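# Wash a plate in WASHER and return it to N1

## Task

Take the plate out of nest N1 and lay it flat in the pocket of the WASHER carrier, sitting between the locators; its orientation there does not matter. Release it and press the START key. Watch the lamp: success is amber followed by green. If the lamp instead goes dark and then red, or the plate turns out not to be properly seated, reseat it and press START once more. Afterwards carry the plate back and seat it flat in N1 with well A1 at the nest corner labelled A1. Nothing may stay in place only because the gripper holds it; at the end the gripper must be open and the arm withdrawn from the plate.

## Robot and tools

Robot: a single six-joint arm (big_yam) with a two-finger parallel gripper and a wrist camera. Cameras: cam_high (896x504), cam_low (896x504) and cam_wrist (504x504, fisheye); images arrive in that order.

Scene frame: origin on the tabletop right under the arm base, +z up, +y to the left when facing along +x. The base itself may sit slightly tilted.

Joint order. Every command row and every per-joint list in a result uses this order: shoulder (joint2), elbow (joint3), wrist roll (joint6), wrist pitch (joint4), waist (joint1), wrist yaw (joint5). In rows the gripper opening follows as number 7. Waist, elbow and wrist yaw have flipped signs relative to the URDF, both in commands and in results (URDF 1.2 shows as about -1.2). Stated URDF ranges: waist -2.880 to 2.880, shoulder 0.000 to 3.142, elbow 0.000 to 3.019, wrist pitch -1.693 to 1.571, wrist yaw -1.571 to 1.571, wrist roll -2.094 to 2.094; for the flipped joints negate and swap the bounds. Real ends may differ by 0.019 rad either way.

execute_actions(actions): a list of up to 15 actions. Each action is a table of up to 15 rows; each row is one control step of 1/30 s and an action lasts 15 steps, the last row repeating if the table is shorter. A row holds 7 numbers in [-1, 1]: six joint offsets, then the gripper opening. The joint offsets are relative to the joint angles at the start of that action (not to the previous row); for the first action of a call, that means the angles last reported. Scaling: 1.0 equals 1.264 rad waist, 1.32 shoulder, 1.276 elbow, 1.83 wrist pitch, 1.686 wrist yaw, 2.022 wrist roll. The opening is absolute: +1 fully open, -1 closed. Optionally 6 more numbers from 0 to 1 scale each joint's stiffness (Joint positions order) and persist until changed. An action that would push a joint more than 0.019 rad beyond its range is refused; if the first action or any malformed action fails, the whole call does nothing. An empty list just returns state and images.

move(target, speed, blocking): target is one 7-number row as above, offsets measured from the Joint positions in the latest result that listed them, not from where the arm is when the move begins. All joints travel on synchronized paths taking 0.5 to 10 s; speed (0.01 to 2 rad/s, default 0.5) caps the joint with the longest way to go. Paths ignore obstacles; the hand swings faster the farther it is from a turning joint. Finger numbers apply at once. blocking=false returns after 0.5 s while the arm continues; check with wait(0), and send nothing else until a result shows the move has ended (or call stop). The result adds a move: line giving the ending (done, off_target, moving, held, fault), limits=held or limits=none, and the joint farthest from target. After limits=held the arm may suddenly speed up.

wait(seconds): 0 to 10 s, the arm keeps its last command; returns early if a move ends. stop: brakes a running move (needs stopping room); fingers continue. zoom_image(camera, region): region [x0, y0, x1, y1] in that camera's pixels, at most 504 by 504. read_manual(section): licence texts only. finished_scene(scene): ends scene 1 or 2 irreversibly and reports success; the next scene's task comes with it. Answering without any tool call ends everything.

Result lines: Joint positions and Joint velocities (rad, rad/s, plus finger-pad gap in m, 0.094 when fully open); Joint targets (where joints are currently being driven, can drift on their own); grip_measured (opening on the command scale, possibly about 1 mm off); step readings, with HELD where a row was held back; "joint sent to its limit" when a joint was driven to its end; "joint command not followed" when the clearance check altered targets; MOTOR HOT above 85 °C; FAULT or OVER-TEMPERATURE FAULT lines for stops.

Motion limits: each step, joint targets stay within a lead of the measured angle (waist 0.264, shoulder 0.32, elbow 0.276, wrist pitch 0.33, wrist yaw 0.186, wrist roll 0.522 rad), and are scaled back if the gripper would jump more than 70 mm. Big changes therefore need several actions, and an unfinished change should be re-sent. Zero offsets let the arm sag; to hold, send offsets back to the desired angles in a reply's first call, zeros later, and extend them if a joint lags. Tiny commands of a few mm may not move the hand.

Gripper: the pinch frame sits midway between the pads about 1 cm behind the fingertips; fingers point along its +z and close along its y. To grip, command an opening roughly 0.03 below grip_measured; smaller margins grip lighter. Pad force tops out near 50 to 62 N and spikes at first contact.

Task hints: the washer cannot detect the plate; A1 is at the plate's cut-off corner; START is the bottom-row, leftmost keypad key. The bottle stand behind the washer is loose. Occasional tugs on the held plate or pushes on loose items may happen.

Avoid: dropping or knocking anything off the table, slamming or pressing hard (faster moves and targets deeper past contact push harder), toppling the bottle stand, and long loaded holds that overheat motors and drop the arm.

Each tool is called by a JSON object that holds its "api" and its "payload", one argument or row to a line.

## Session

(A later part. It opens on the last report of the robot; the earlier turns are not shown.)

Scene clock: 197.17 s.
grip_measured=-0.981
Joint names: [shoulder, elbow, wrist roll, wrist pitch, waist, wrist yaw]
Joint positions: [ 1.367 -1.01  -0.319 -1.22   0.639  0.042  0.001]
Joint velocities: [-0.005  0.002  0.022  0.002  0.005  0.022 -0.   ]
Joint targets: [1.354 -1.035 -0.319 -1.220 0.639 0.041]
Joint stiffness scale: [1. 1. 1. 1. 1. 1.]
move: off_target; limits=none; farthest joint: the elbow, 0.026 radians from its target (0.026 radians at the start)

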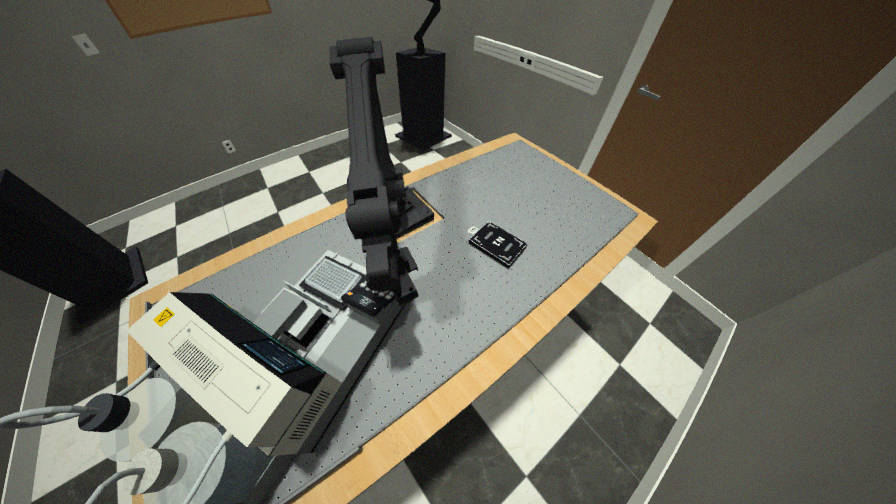

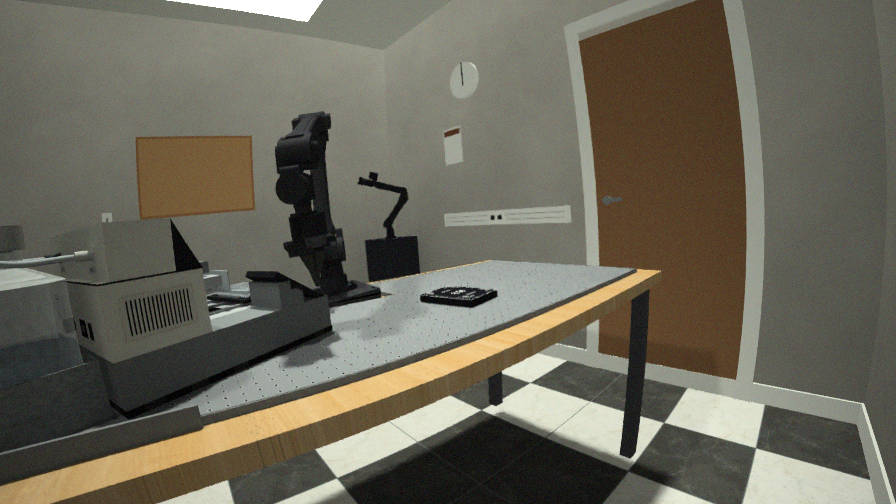

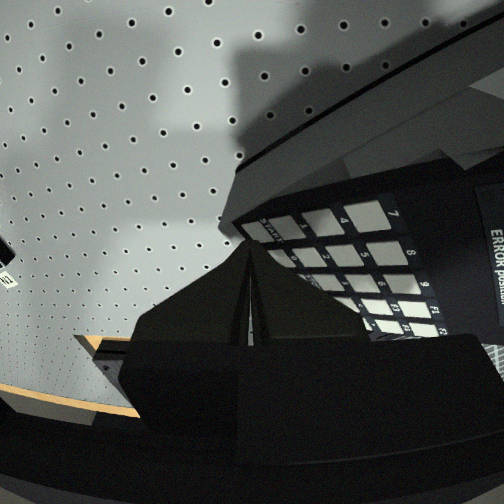

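{"api": "move", "payload": {
  "target": [-0.135,-0.02,0.3,0,0,0,-1],
  "speed": 0.7
}}

{"api": "move", "payload": {
  "target": [0,-0.02,0.708,-0.02,0.396,-0.005,-1],
  "speed": 0.8
}}

{"api": "wait", "payload": {
  "seconds": 10
}}

Scene clock: 203.47 s.
grip_measured=-0.981
Joint names: [shoulder, elbow, wrist roll, wrist pitch, waist, wrist yaw]
Joint positions: [ 1.197 -1.01   0.278 -1.22   0.639  0.042  0.001]
Joint velocities: [-0.015 -0.012 -0.037  0.012  0.015 -0.007 -0.   ]
Joint targets: [1.189 -1.035 0.288 -1.220 0.639 0.042]
Joint stiffness scale: [1. 1. 1. 1. 1. 1.]
move: off_target; limits=none; farthest joint: the elbow, 0.026 radians from its target (0.026 radians at the start)

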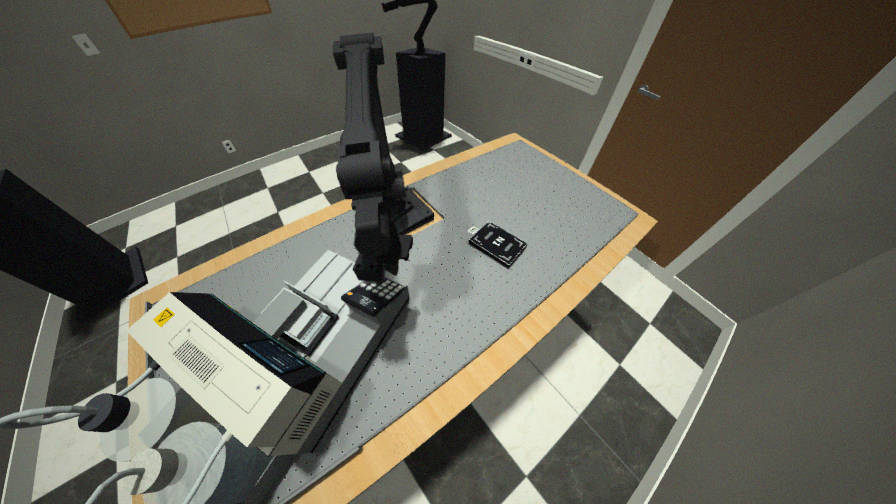

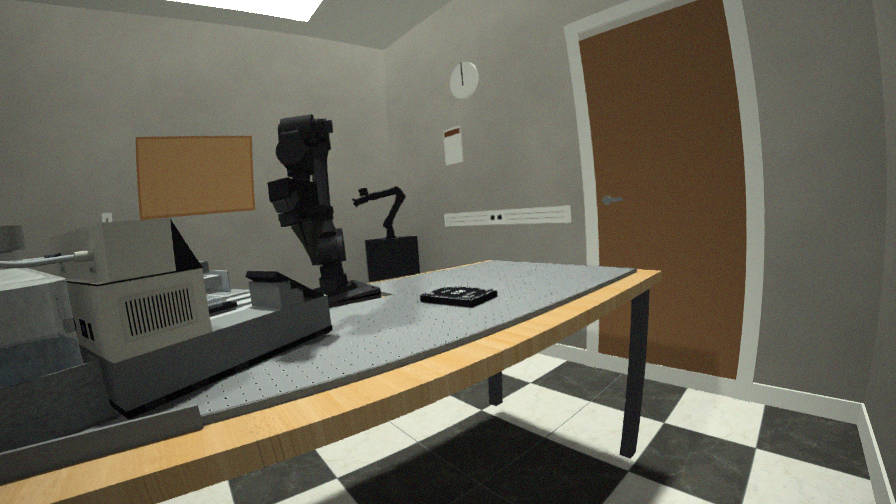

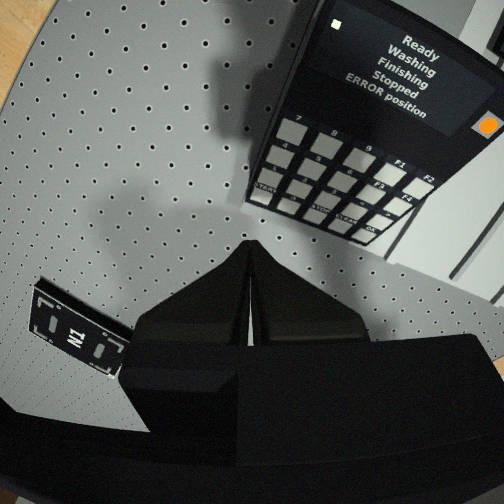

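Scene clock: 206.13 s.
grip_measured=-0.981
Joint names: [shoulder, elbow, wrist roll, wrist pitch, waist, wrist yaw]
Joint positions: [ 1.197 -1.01   1.7   -1.247  1.13   0.035  0.001]
Joint velocities: [ 0.024 -0.012  0.007  0.012  0.005  0.037 -0.   ]
Joint targets: [1.197 -1.035 1.710 -1.257 1.139 0.033]
Joint stiffness scale: [1. 1. 1. 1. 1. 1.]
move: off_target; limits=none; farthest joint: the elbow, 0.026 radians from its target (0.026 radians at the start)

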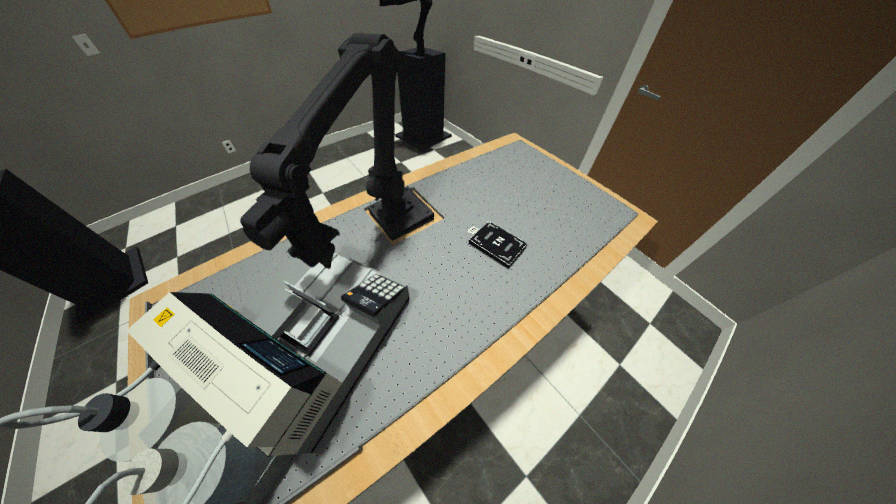

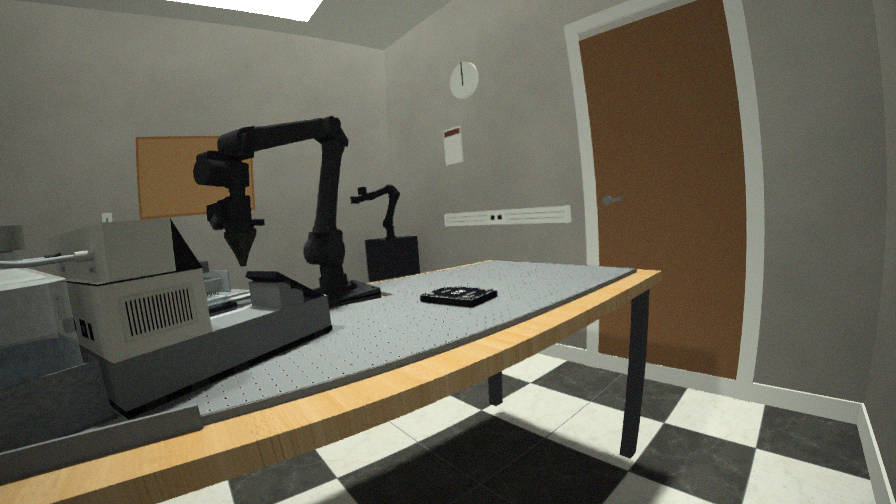

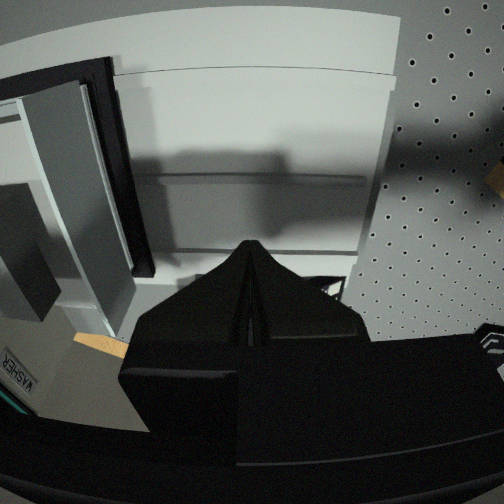

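Scene clock: 216.13 s.
grip_measured=-0.981
Joint names: [shoulder, elbow, wrist roll, wrist pitch, waist, wrist yaw]
Joint positions: [ 1.197 -1.01   1.701 -1.247  1.13   0.035  0.001]
Joint velocities: [ 0.005 -0.002 -0.095 -0.002  0.005  0.051 -0.001]
Joint targets: [1.197 -1.035 1.710 -1.257 1.139 0.033]
Joint stiffness scale: [1. 1. 1. 1. 1. 1.]
wait: 10.00 s; at rest by 0.17 s

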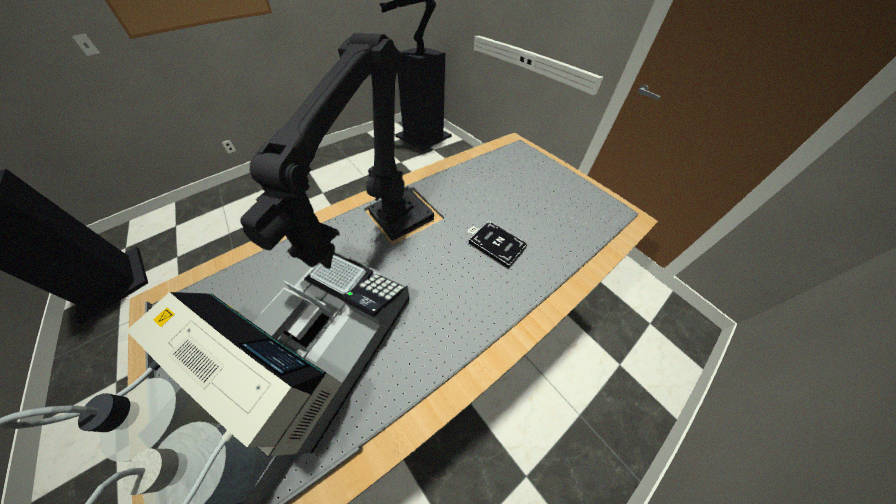

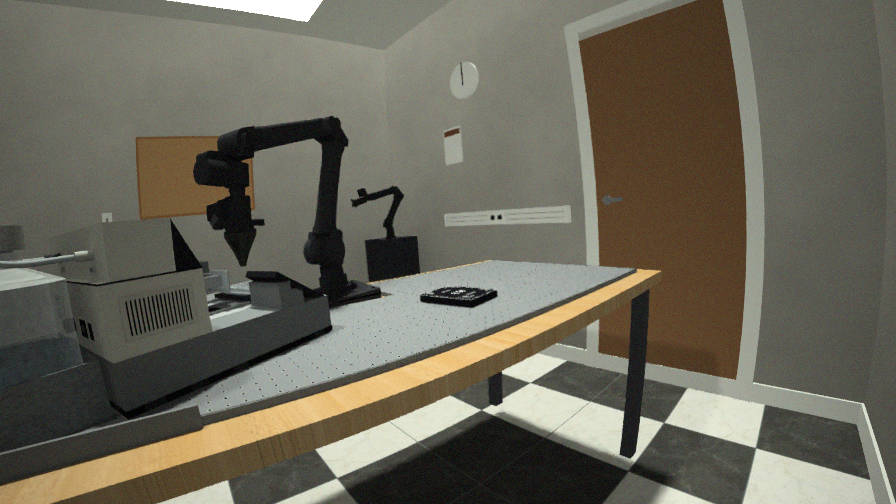

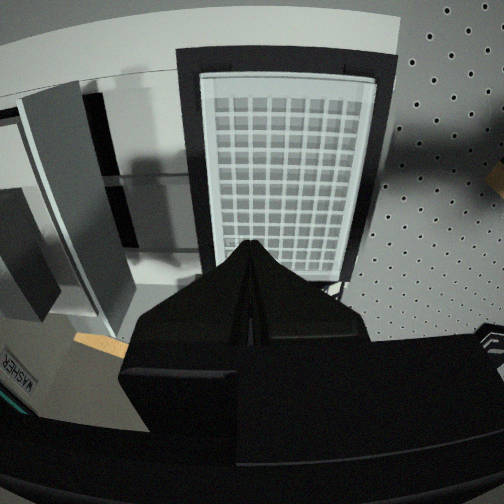

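{"api": "move", "payload": {
  "target": [0.035,0.065,0,0.0485,0,0,1],
  "speed": 0.1
}}

Scene clock: 219.63 s.
grip_measured=+1.000
Joint names: [shoulder, elbow, wrist roll, wrist pitch, waist, wrist yaw]
Joint positions: [ 1.231 -0.922  1.701 -1.17   1.13   0.035  0.094]
Joint velocities: [ 0.005 -0.007 -0.022  0.002 -0.024  0.022  0.   ]
Joint targets: [1.244 -0.927 1.701 -1.159 1.130 0.035]
Joint stiffness scale: [1. 1. 1. 1. 1. 1.]
move: done; limits=none; farthest joint: the shoulder, 0.012 radians from its target (0.046 radians at the start)

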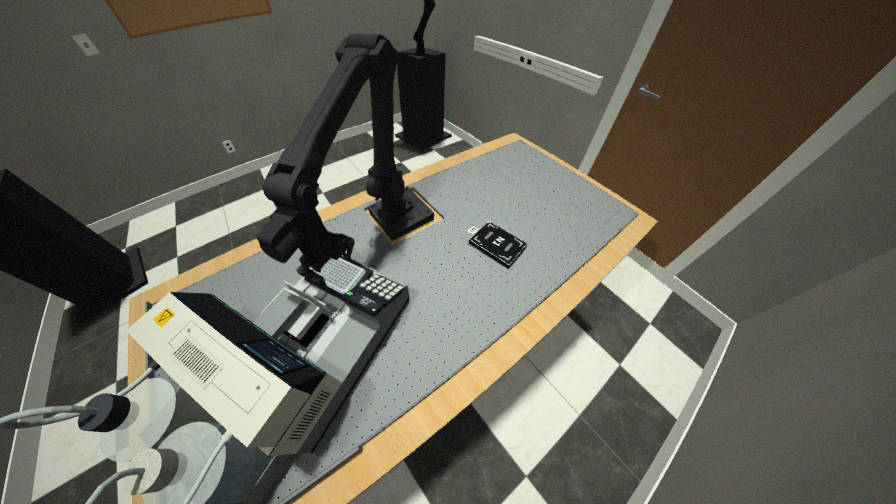

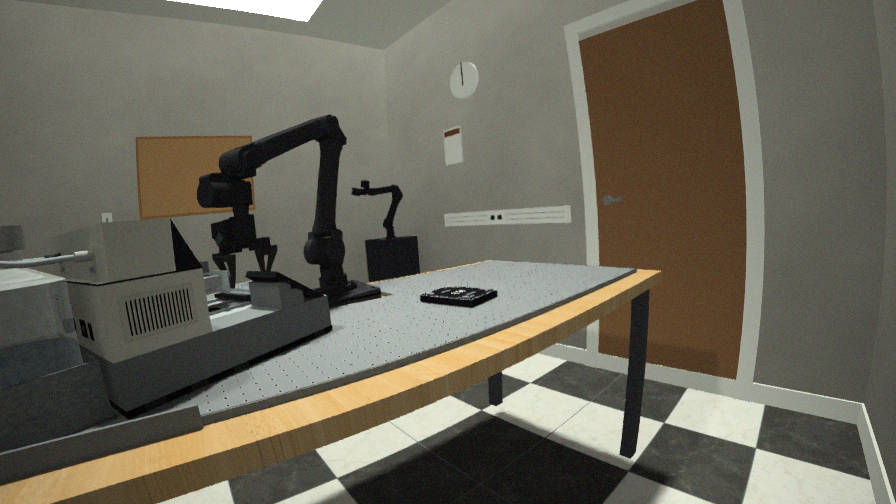

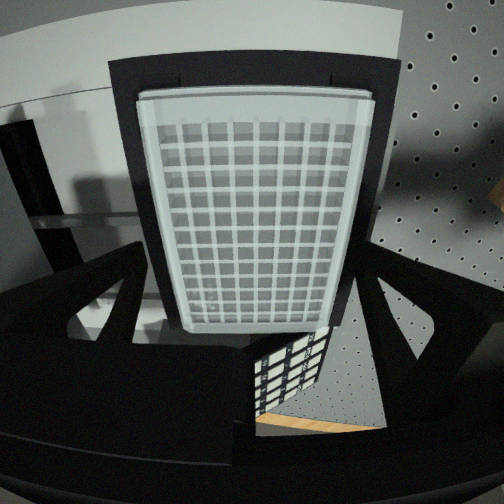

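{"api": "move", "payload": {
  "target": [0.024,0.013,0,0.018,0,0,1],
  "speed": 0.05
}}

Scene clock: 223.63 s.
grip_measured=+1.000
Joint names: [shoulder, elbow, wrist roll, wrist pitch, waist, wrist yaw]
Joint positions: [ 1.25  -0.902  1.701 -1.148  1.13   0.035  0.094]
Joint velocities: [-0.015 -0.012 -0.022 -0.002 -0.005 -0.007  0.   ]
Joint targets: [1.263 -0.905 1.701 -1.137 1.130 0.035]
Joint stiffness scale: [1. 1. 1. 1. 1. 1.]
move: done; limits=none; farthest joint: the shoulder, 0.013 radians from its target (0.031 radians at the start)

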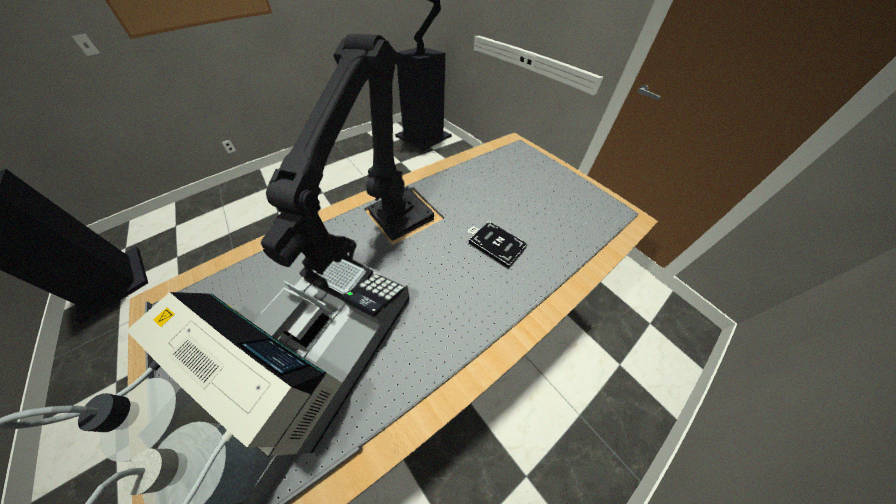

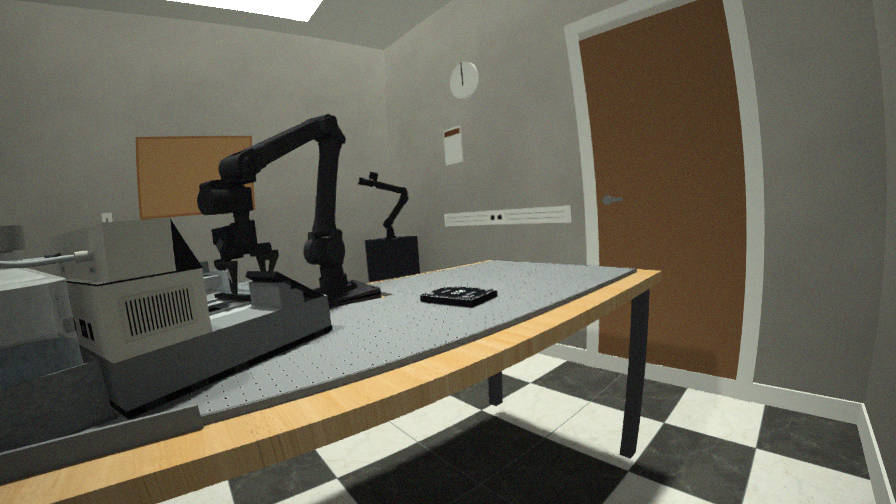

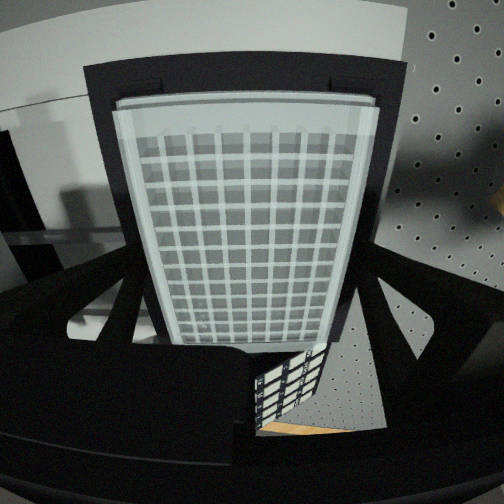

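{"api": "move", "payload": {
  "target": [0,-0.02,0,0,0,0,0.715]
}}

{"api": "move", "payload": {
  "target": [-0.05,-0.03,0,0,0,0,0.715],
  "speed": 0.08
}}

{"api": "move", "payload": {
  "target": [0,-0.17,0,-0.15,0,0,0.715],
  "speed": 0.3
}}

Scene clock: 227.50 s.
grip_measured=+0.749
Joint names: [shoulder, elbow, wrist roll, wrist pitch, waist, wrist yaw]
Joint positions: [ 1.25  -0.902  1.701 -1.147  1.13   0.035  0.082]
Joint velocities: [-0.015  0.007  0.051 -0.012  0.005 -0.022  0.   ]
Joint targets: [1.250 -0.928 1.701 -1.148 1.130 0.035]
Joint stiffness scale: [1. 1. 1. 1. 1. 1.]
move: off_target; limits=none; farthest joint: the elbow, 0.026 radians from its target (0.026 radians at the start)

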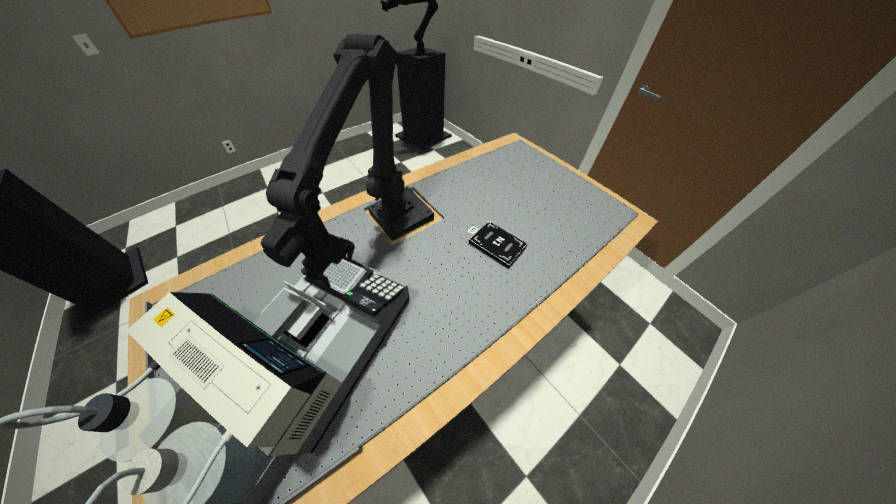

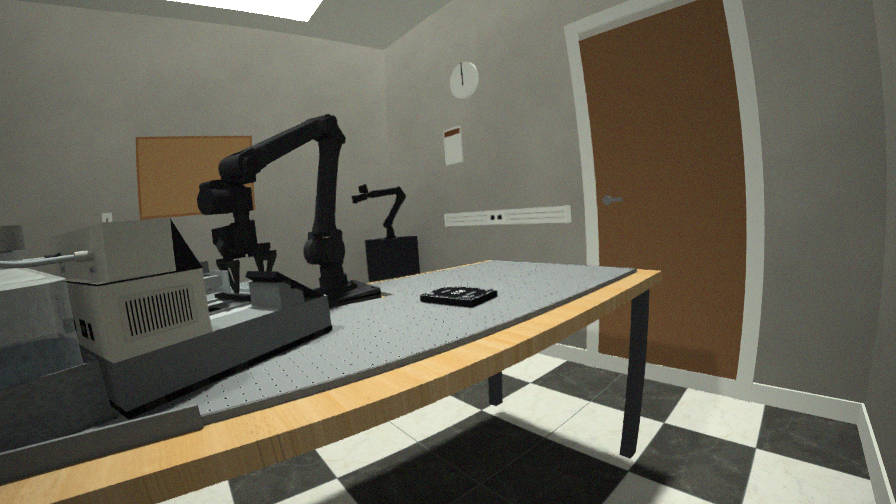

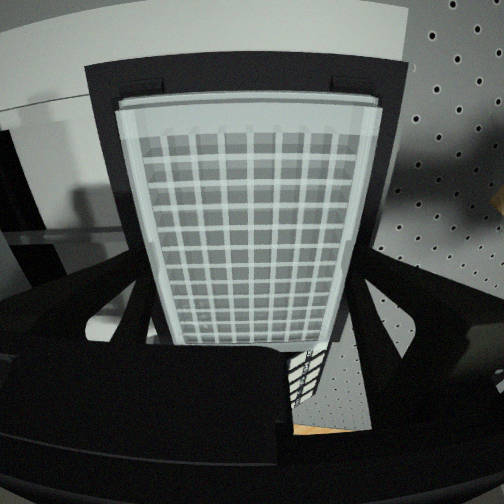

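Scene clock: 228.67 s.
grip_measured=+0.749
Joint names: [shoulder, elbow, wrist roll, wrist pitch, waist, wrist yaw]
Joint positions: [ 1.2   -0.902  1.701 -1.147  1.13   0.035  0.082]
Joint velocities: [-0.005 -0.012 -0.007 -0.002 -0.005  0.007  0.   ]
Joint targets: [1.184 -0.940 1.701 -1.147 1.130 0.035]
Joint stiffness scale: [1. 1. 1. 1. 1. 1.]
move: off_target; limits=none; farthest joint: the elbow, 0.038 radians from its target (0.038 radians at the start)

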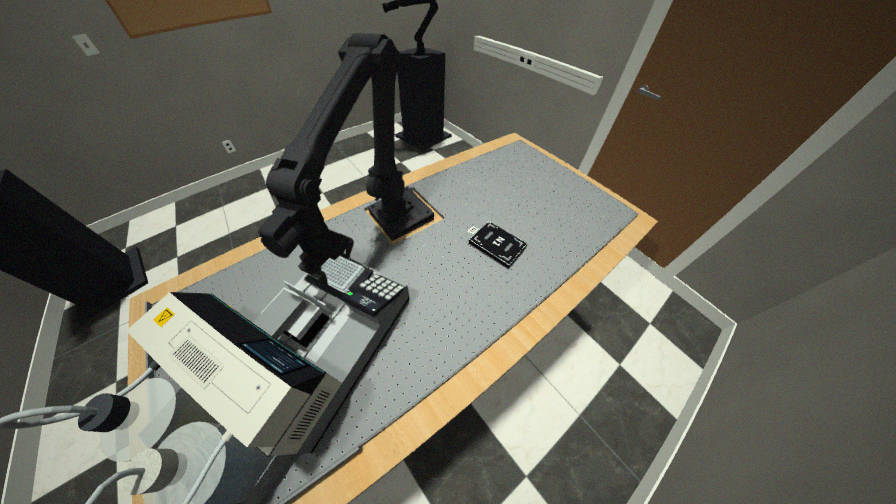

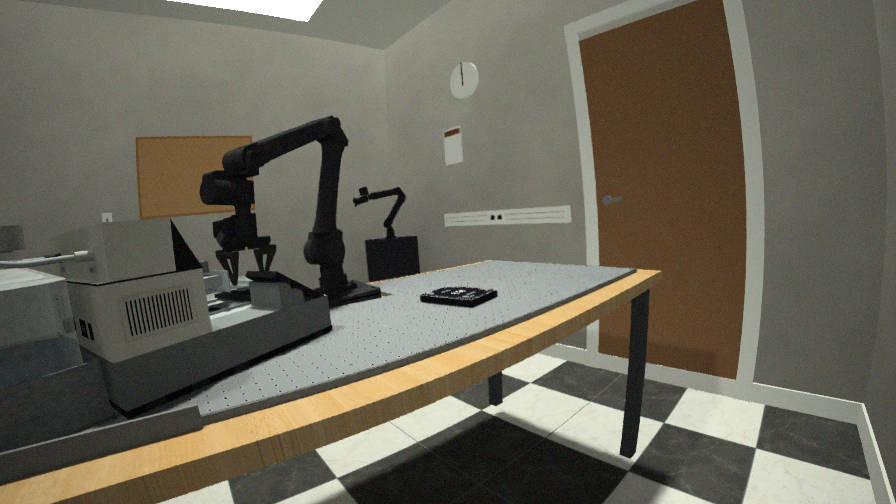

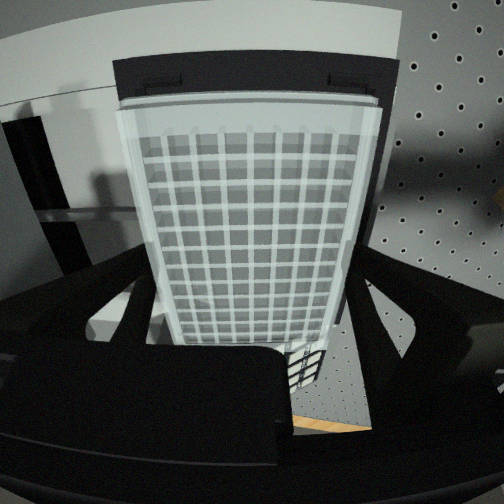

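Scene clock: 230.07 s.
grip_measured=+0.749
Joint names: [shoulder, elbow, wrist roll, wrist pitch, waist, wrist yaw]
Joint positions: [ 1.2   -1.071  1.701 -1.412  1.13   0.035  0.082]
Joint velocities: [-0.015 -0.007 -0.037 -0.002 -0.005  0.007 -0.001]
Joint targets: [1.200 -1.119 1.701 -1.422 1.130 0.035]
Joint stiffness scale: [1. 1. 1. 1. 1. 1.]
move: off_target; limits=none; farthest joint: the elbow, 0.048 radians from its target (0.217 radians at the start)

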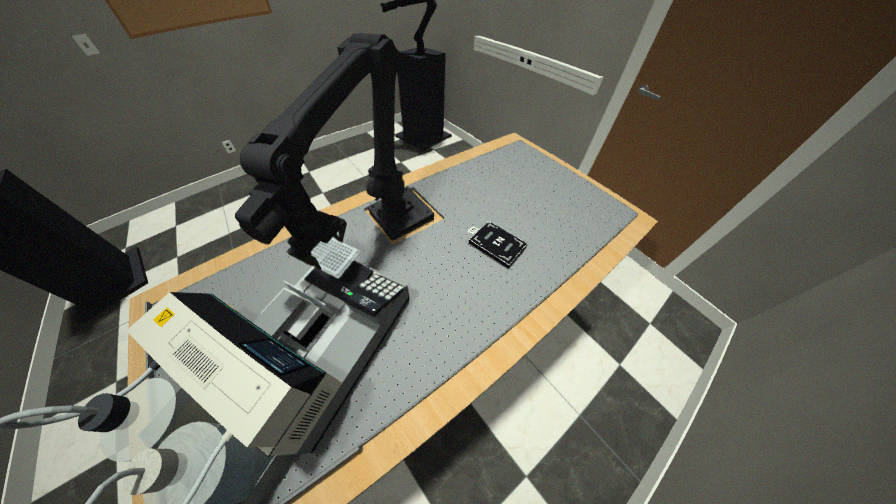

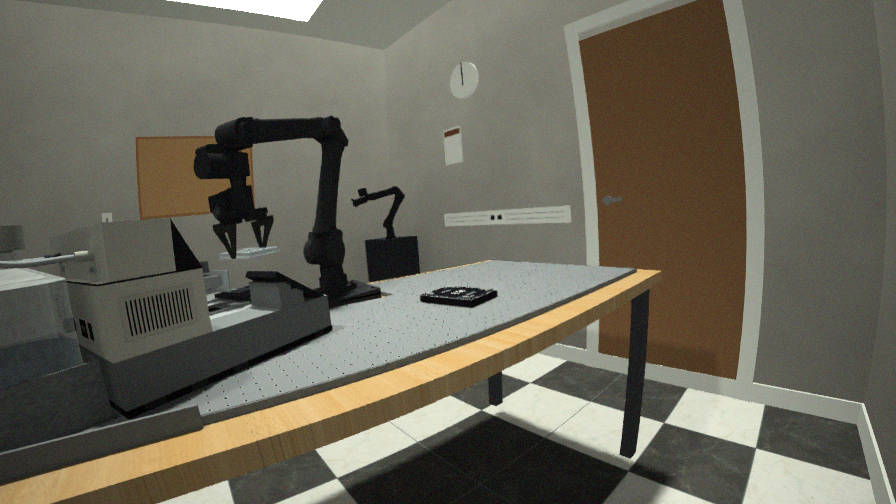

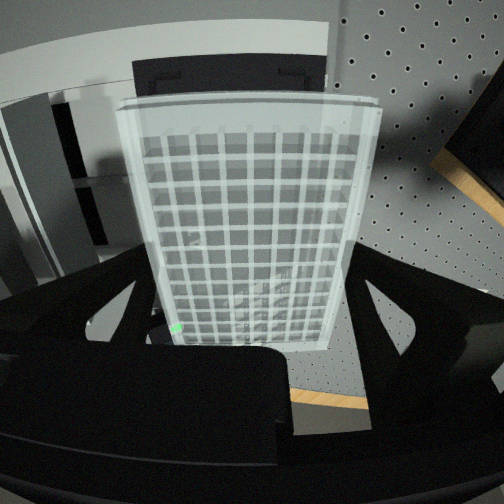

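{"api": "move", "payload": {
  "target": [0,-0.03,-0.68,0,-0.9,-0.025,0.715],
  "speed": 0.7
}}

{"api": "move", "payload": {
  "target": [0.27,0.105,0,0.266,-0.312,0,0.715],
  "speed": 0.3
}}

{"api": "zoom_image", "payload": {
  "camera": "cam_wrist",
  "region": [90,30,410,190]
}}

Scene clock: 238.17 s.
grip_measured=+0.750
Joint names: [shoulder, elbow, wrist roll, wrist pitch, waist, wrist yaw]
Joint positions: [ 1.2   -1.068  0.335 -1.412 -0.005 -0.005  0.082]
Joint velocities: [-0.005 -0.002  0.022 -0.007 -0.005  0.037  0.   ]
Joint targets: [1.200 -1.109 0.326 -1.412 -0.008 -0.007]
Joint stiffness scale: [1. 1. 1. 1. 1. 1.]
move: off_target; limits=none; farthest joint: the elbow, 0.042 radians from its target (0.038 radians at the start)

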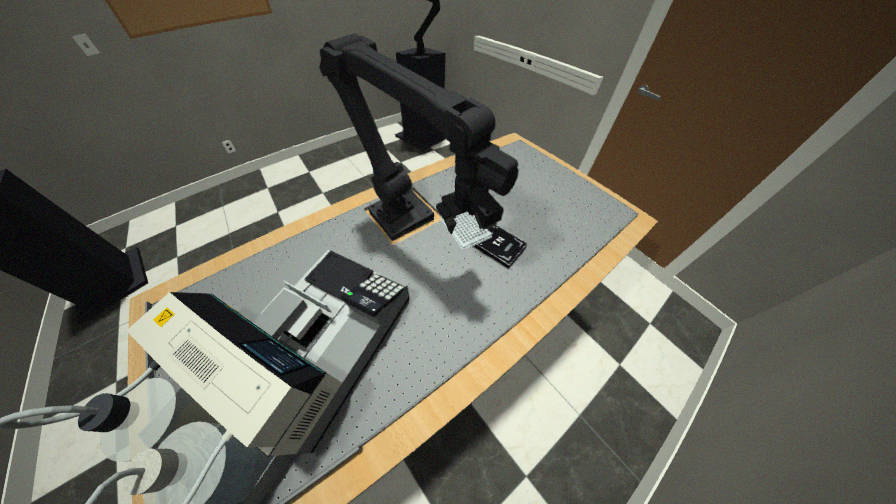

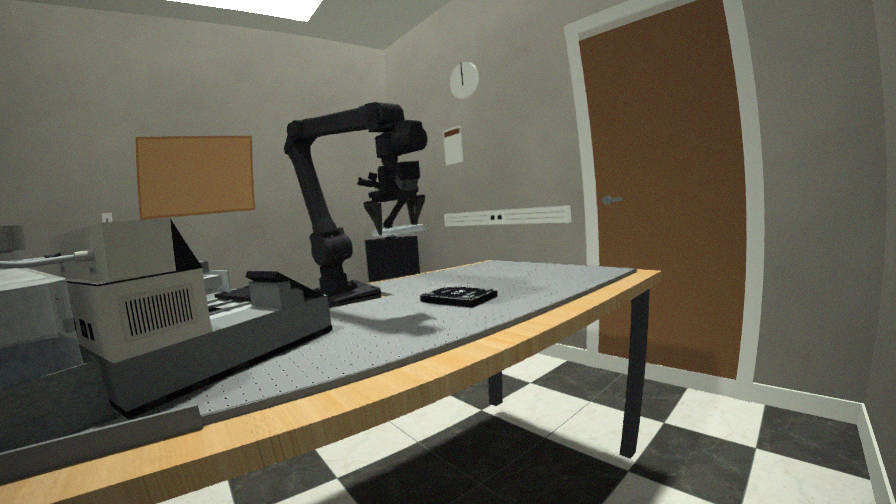

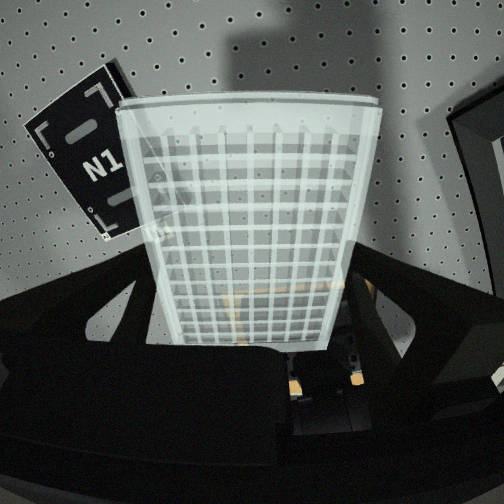

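Scene clock: 240.20 s.
grip_measured=+0.750
Joint names: [shoulder, elbow, wrist roll, wrist pitch, waist, wrist yaw]
Joint positions: [ 1.55  -0.926  0.335 -0.937 -0.392 -0.005  0.082]
Joint velocities: [ 0.005  0.002 -0.022  0.002  0.005 -0.022 -0.001]
Joint targets: [1.556 -0.933 0.335 -0.925 -0.399 -0.005]
Joint stiffness scale: [1. 1. 1. 1. 1. 1.]
move: done; limits=none; farthest joint: the wrist pitch, 0.012 radians from its target (0.487 radians at the start)

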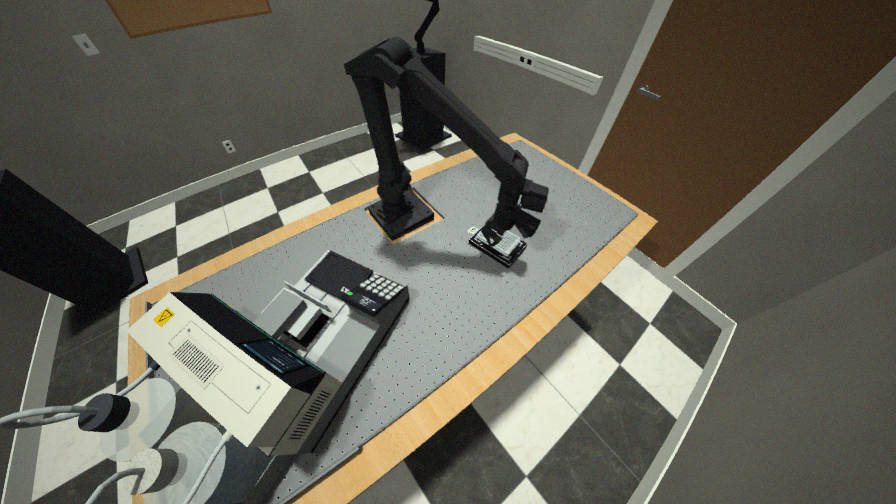

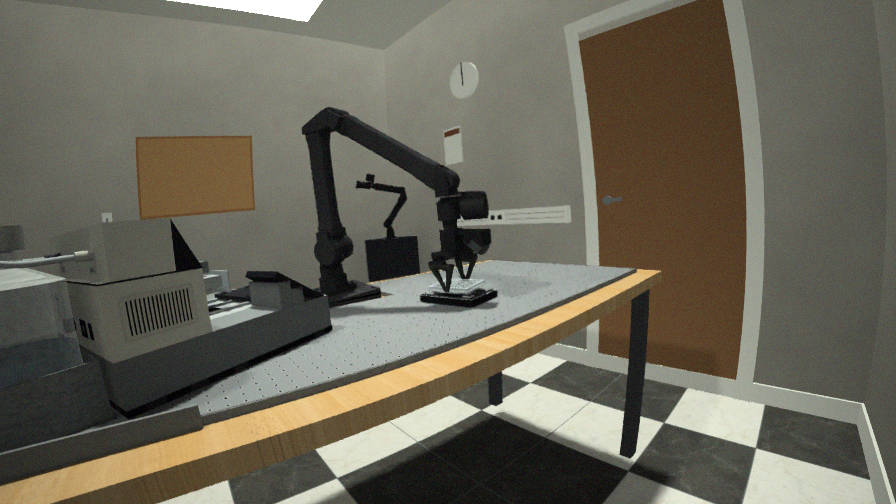

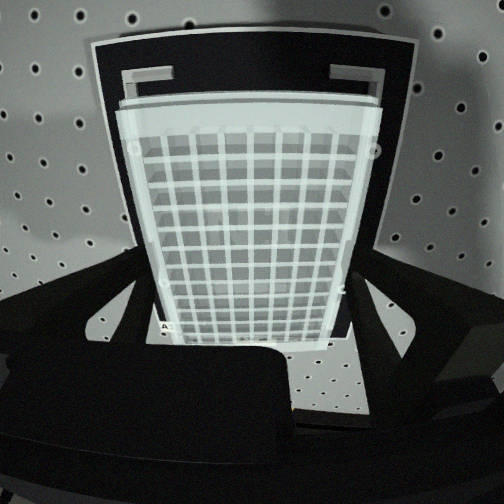

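Region (90, 30, 410, 190) of cam_wrist's 504x504 image, scaled by 1.575, with more detail than that image has.

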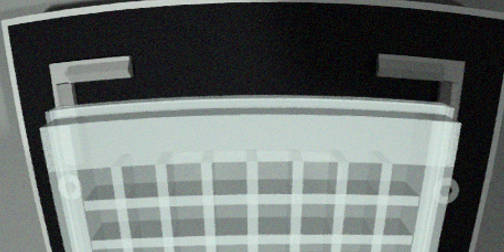

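{"api": "move", "payload": {
  "target": [0,-0.02,0,0.02,0.0165,0,0.715],
  "speed": 0.05
}}

{"api": "move", "payload": {
  "target": [0.022,-0.02,0,0,0,0,0.715],
  "speed": 0.05
}}

{"api": "zoom_image", "payload": {
  "camera": "cam_wrist",
  "region": [90,30,410,190]
}}

Scene clock: 245.57 s.
grip_measured=+0.750
Joint names: [shoulder, elbow, wrist roll, wrist pitch, waist, wrist yaw]
Joint positions: [ 1.55  -0.926  0.335 -0.912 -0.385 -0.005  0.082]
Joint velocities: [-0.015 -0.002  0.051  0.007  0.005 -0.022  0.001]
Joint targets: [1.550 -0.952 0.335 -0.900 -0.371 -0.005]
Joint stiffness scale: [1. 1. 1. 1. 1. 1.]
move: off_target; limits=none; farthest joint: the elbow, 0.025 radians from its target (0.025 radians at the start)

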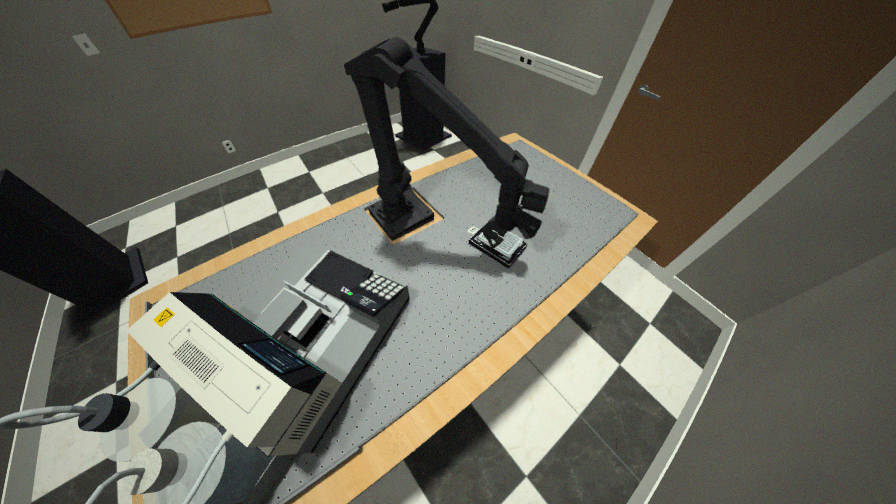

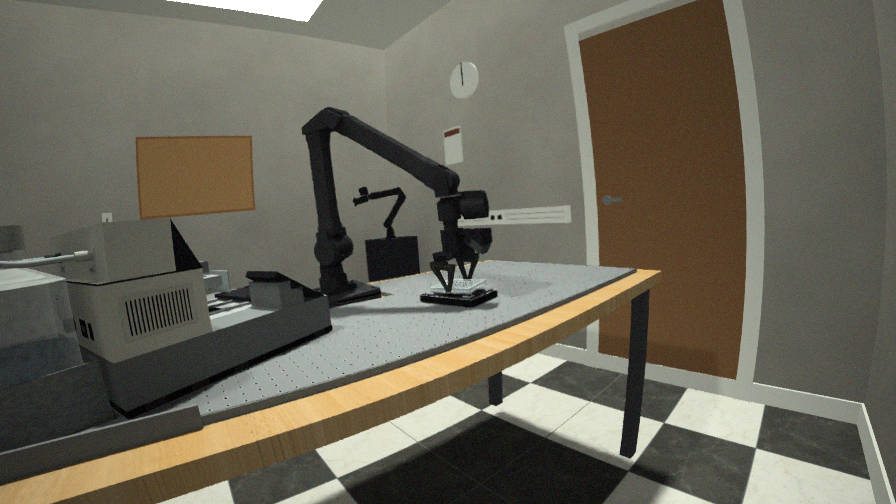

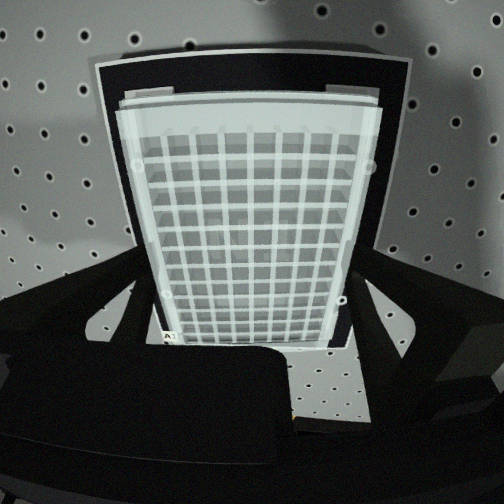

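Scene clock: 246.40 s.
grip_measured=+0.750
Joint names: [shoulder, elbow, wrist roll, wrist pitch, waist, wrist yaw]
Joint positions: [ 1.562 -0.926  0.335 -0.912 -0.385 -0.005  0.082]
Joint velocities: [-0.005  0.002 -0.007  0.002  0.005 -0.066 -0.001]
Joint targets: [1.579 -0.952 0.335 -0.912 -0.385 -0.005]
Joint stiffness scale: [1. 1. 1. 1. 1. 1.]
move: off_target; limits=none; farthest joint: the elbow, 0.025 radians from its target (0.025 radians at the start)

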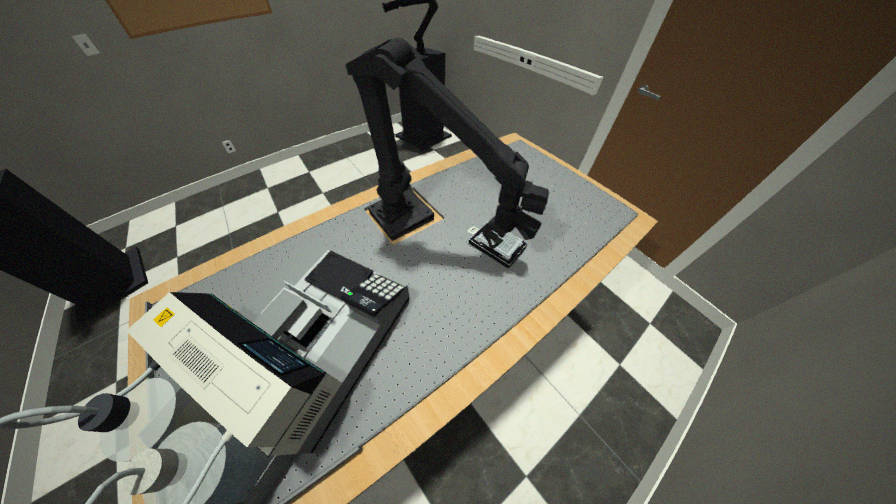

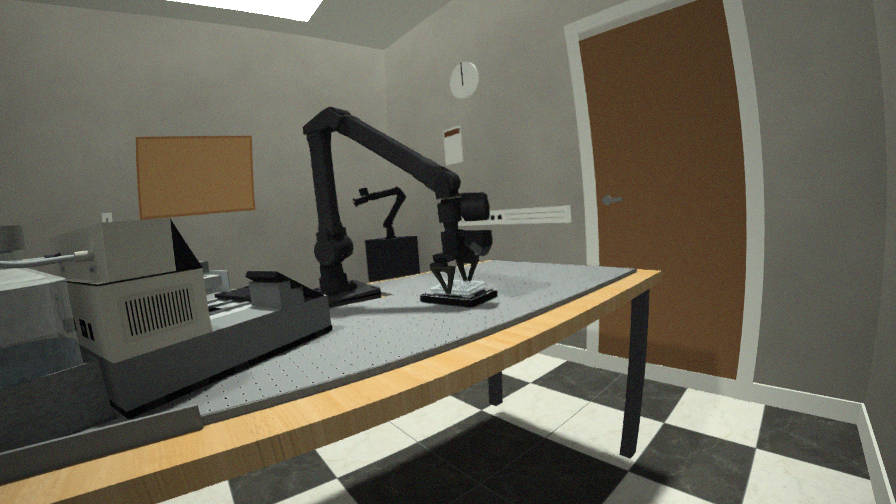

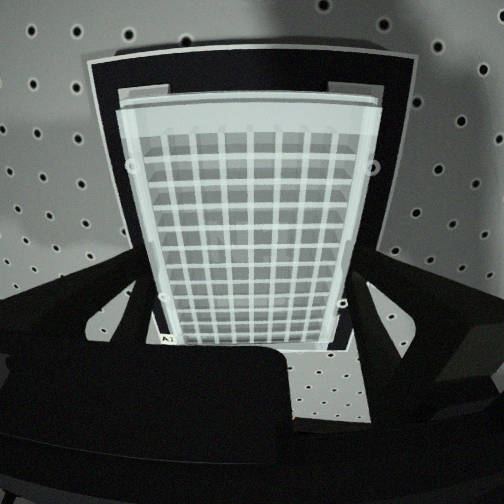

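Region (90, 30, 410, 190) of cam_wrist's 504x504 image, scaled by 1.575, with more detail than that image has.

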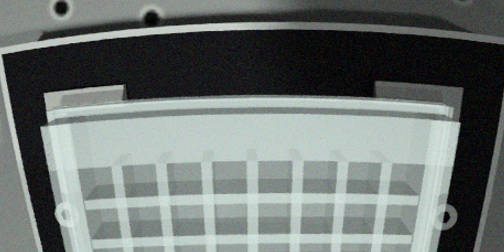

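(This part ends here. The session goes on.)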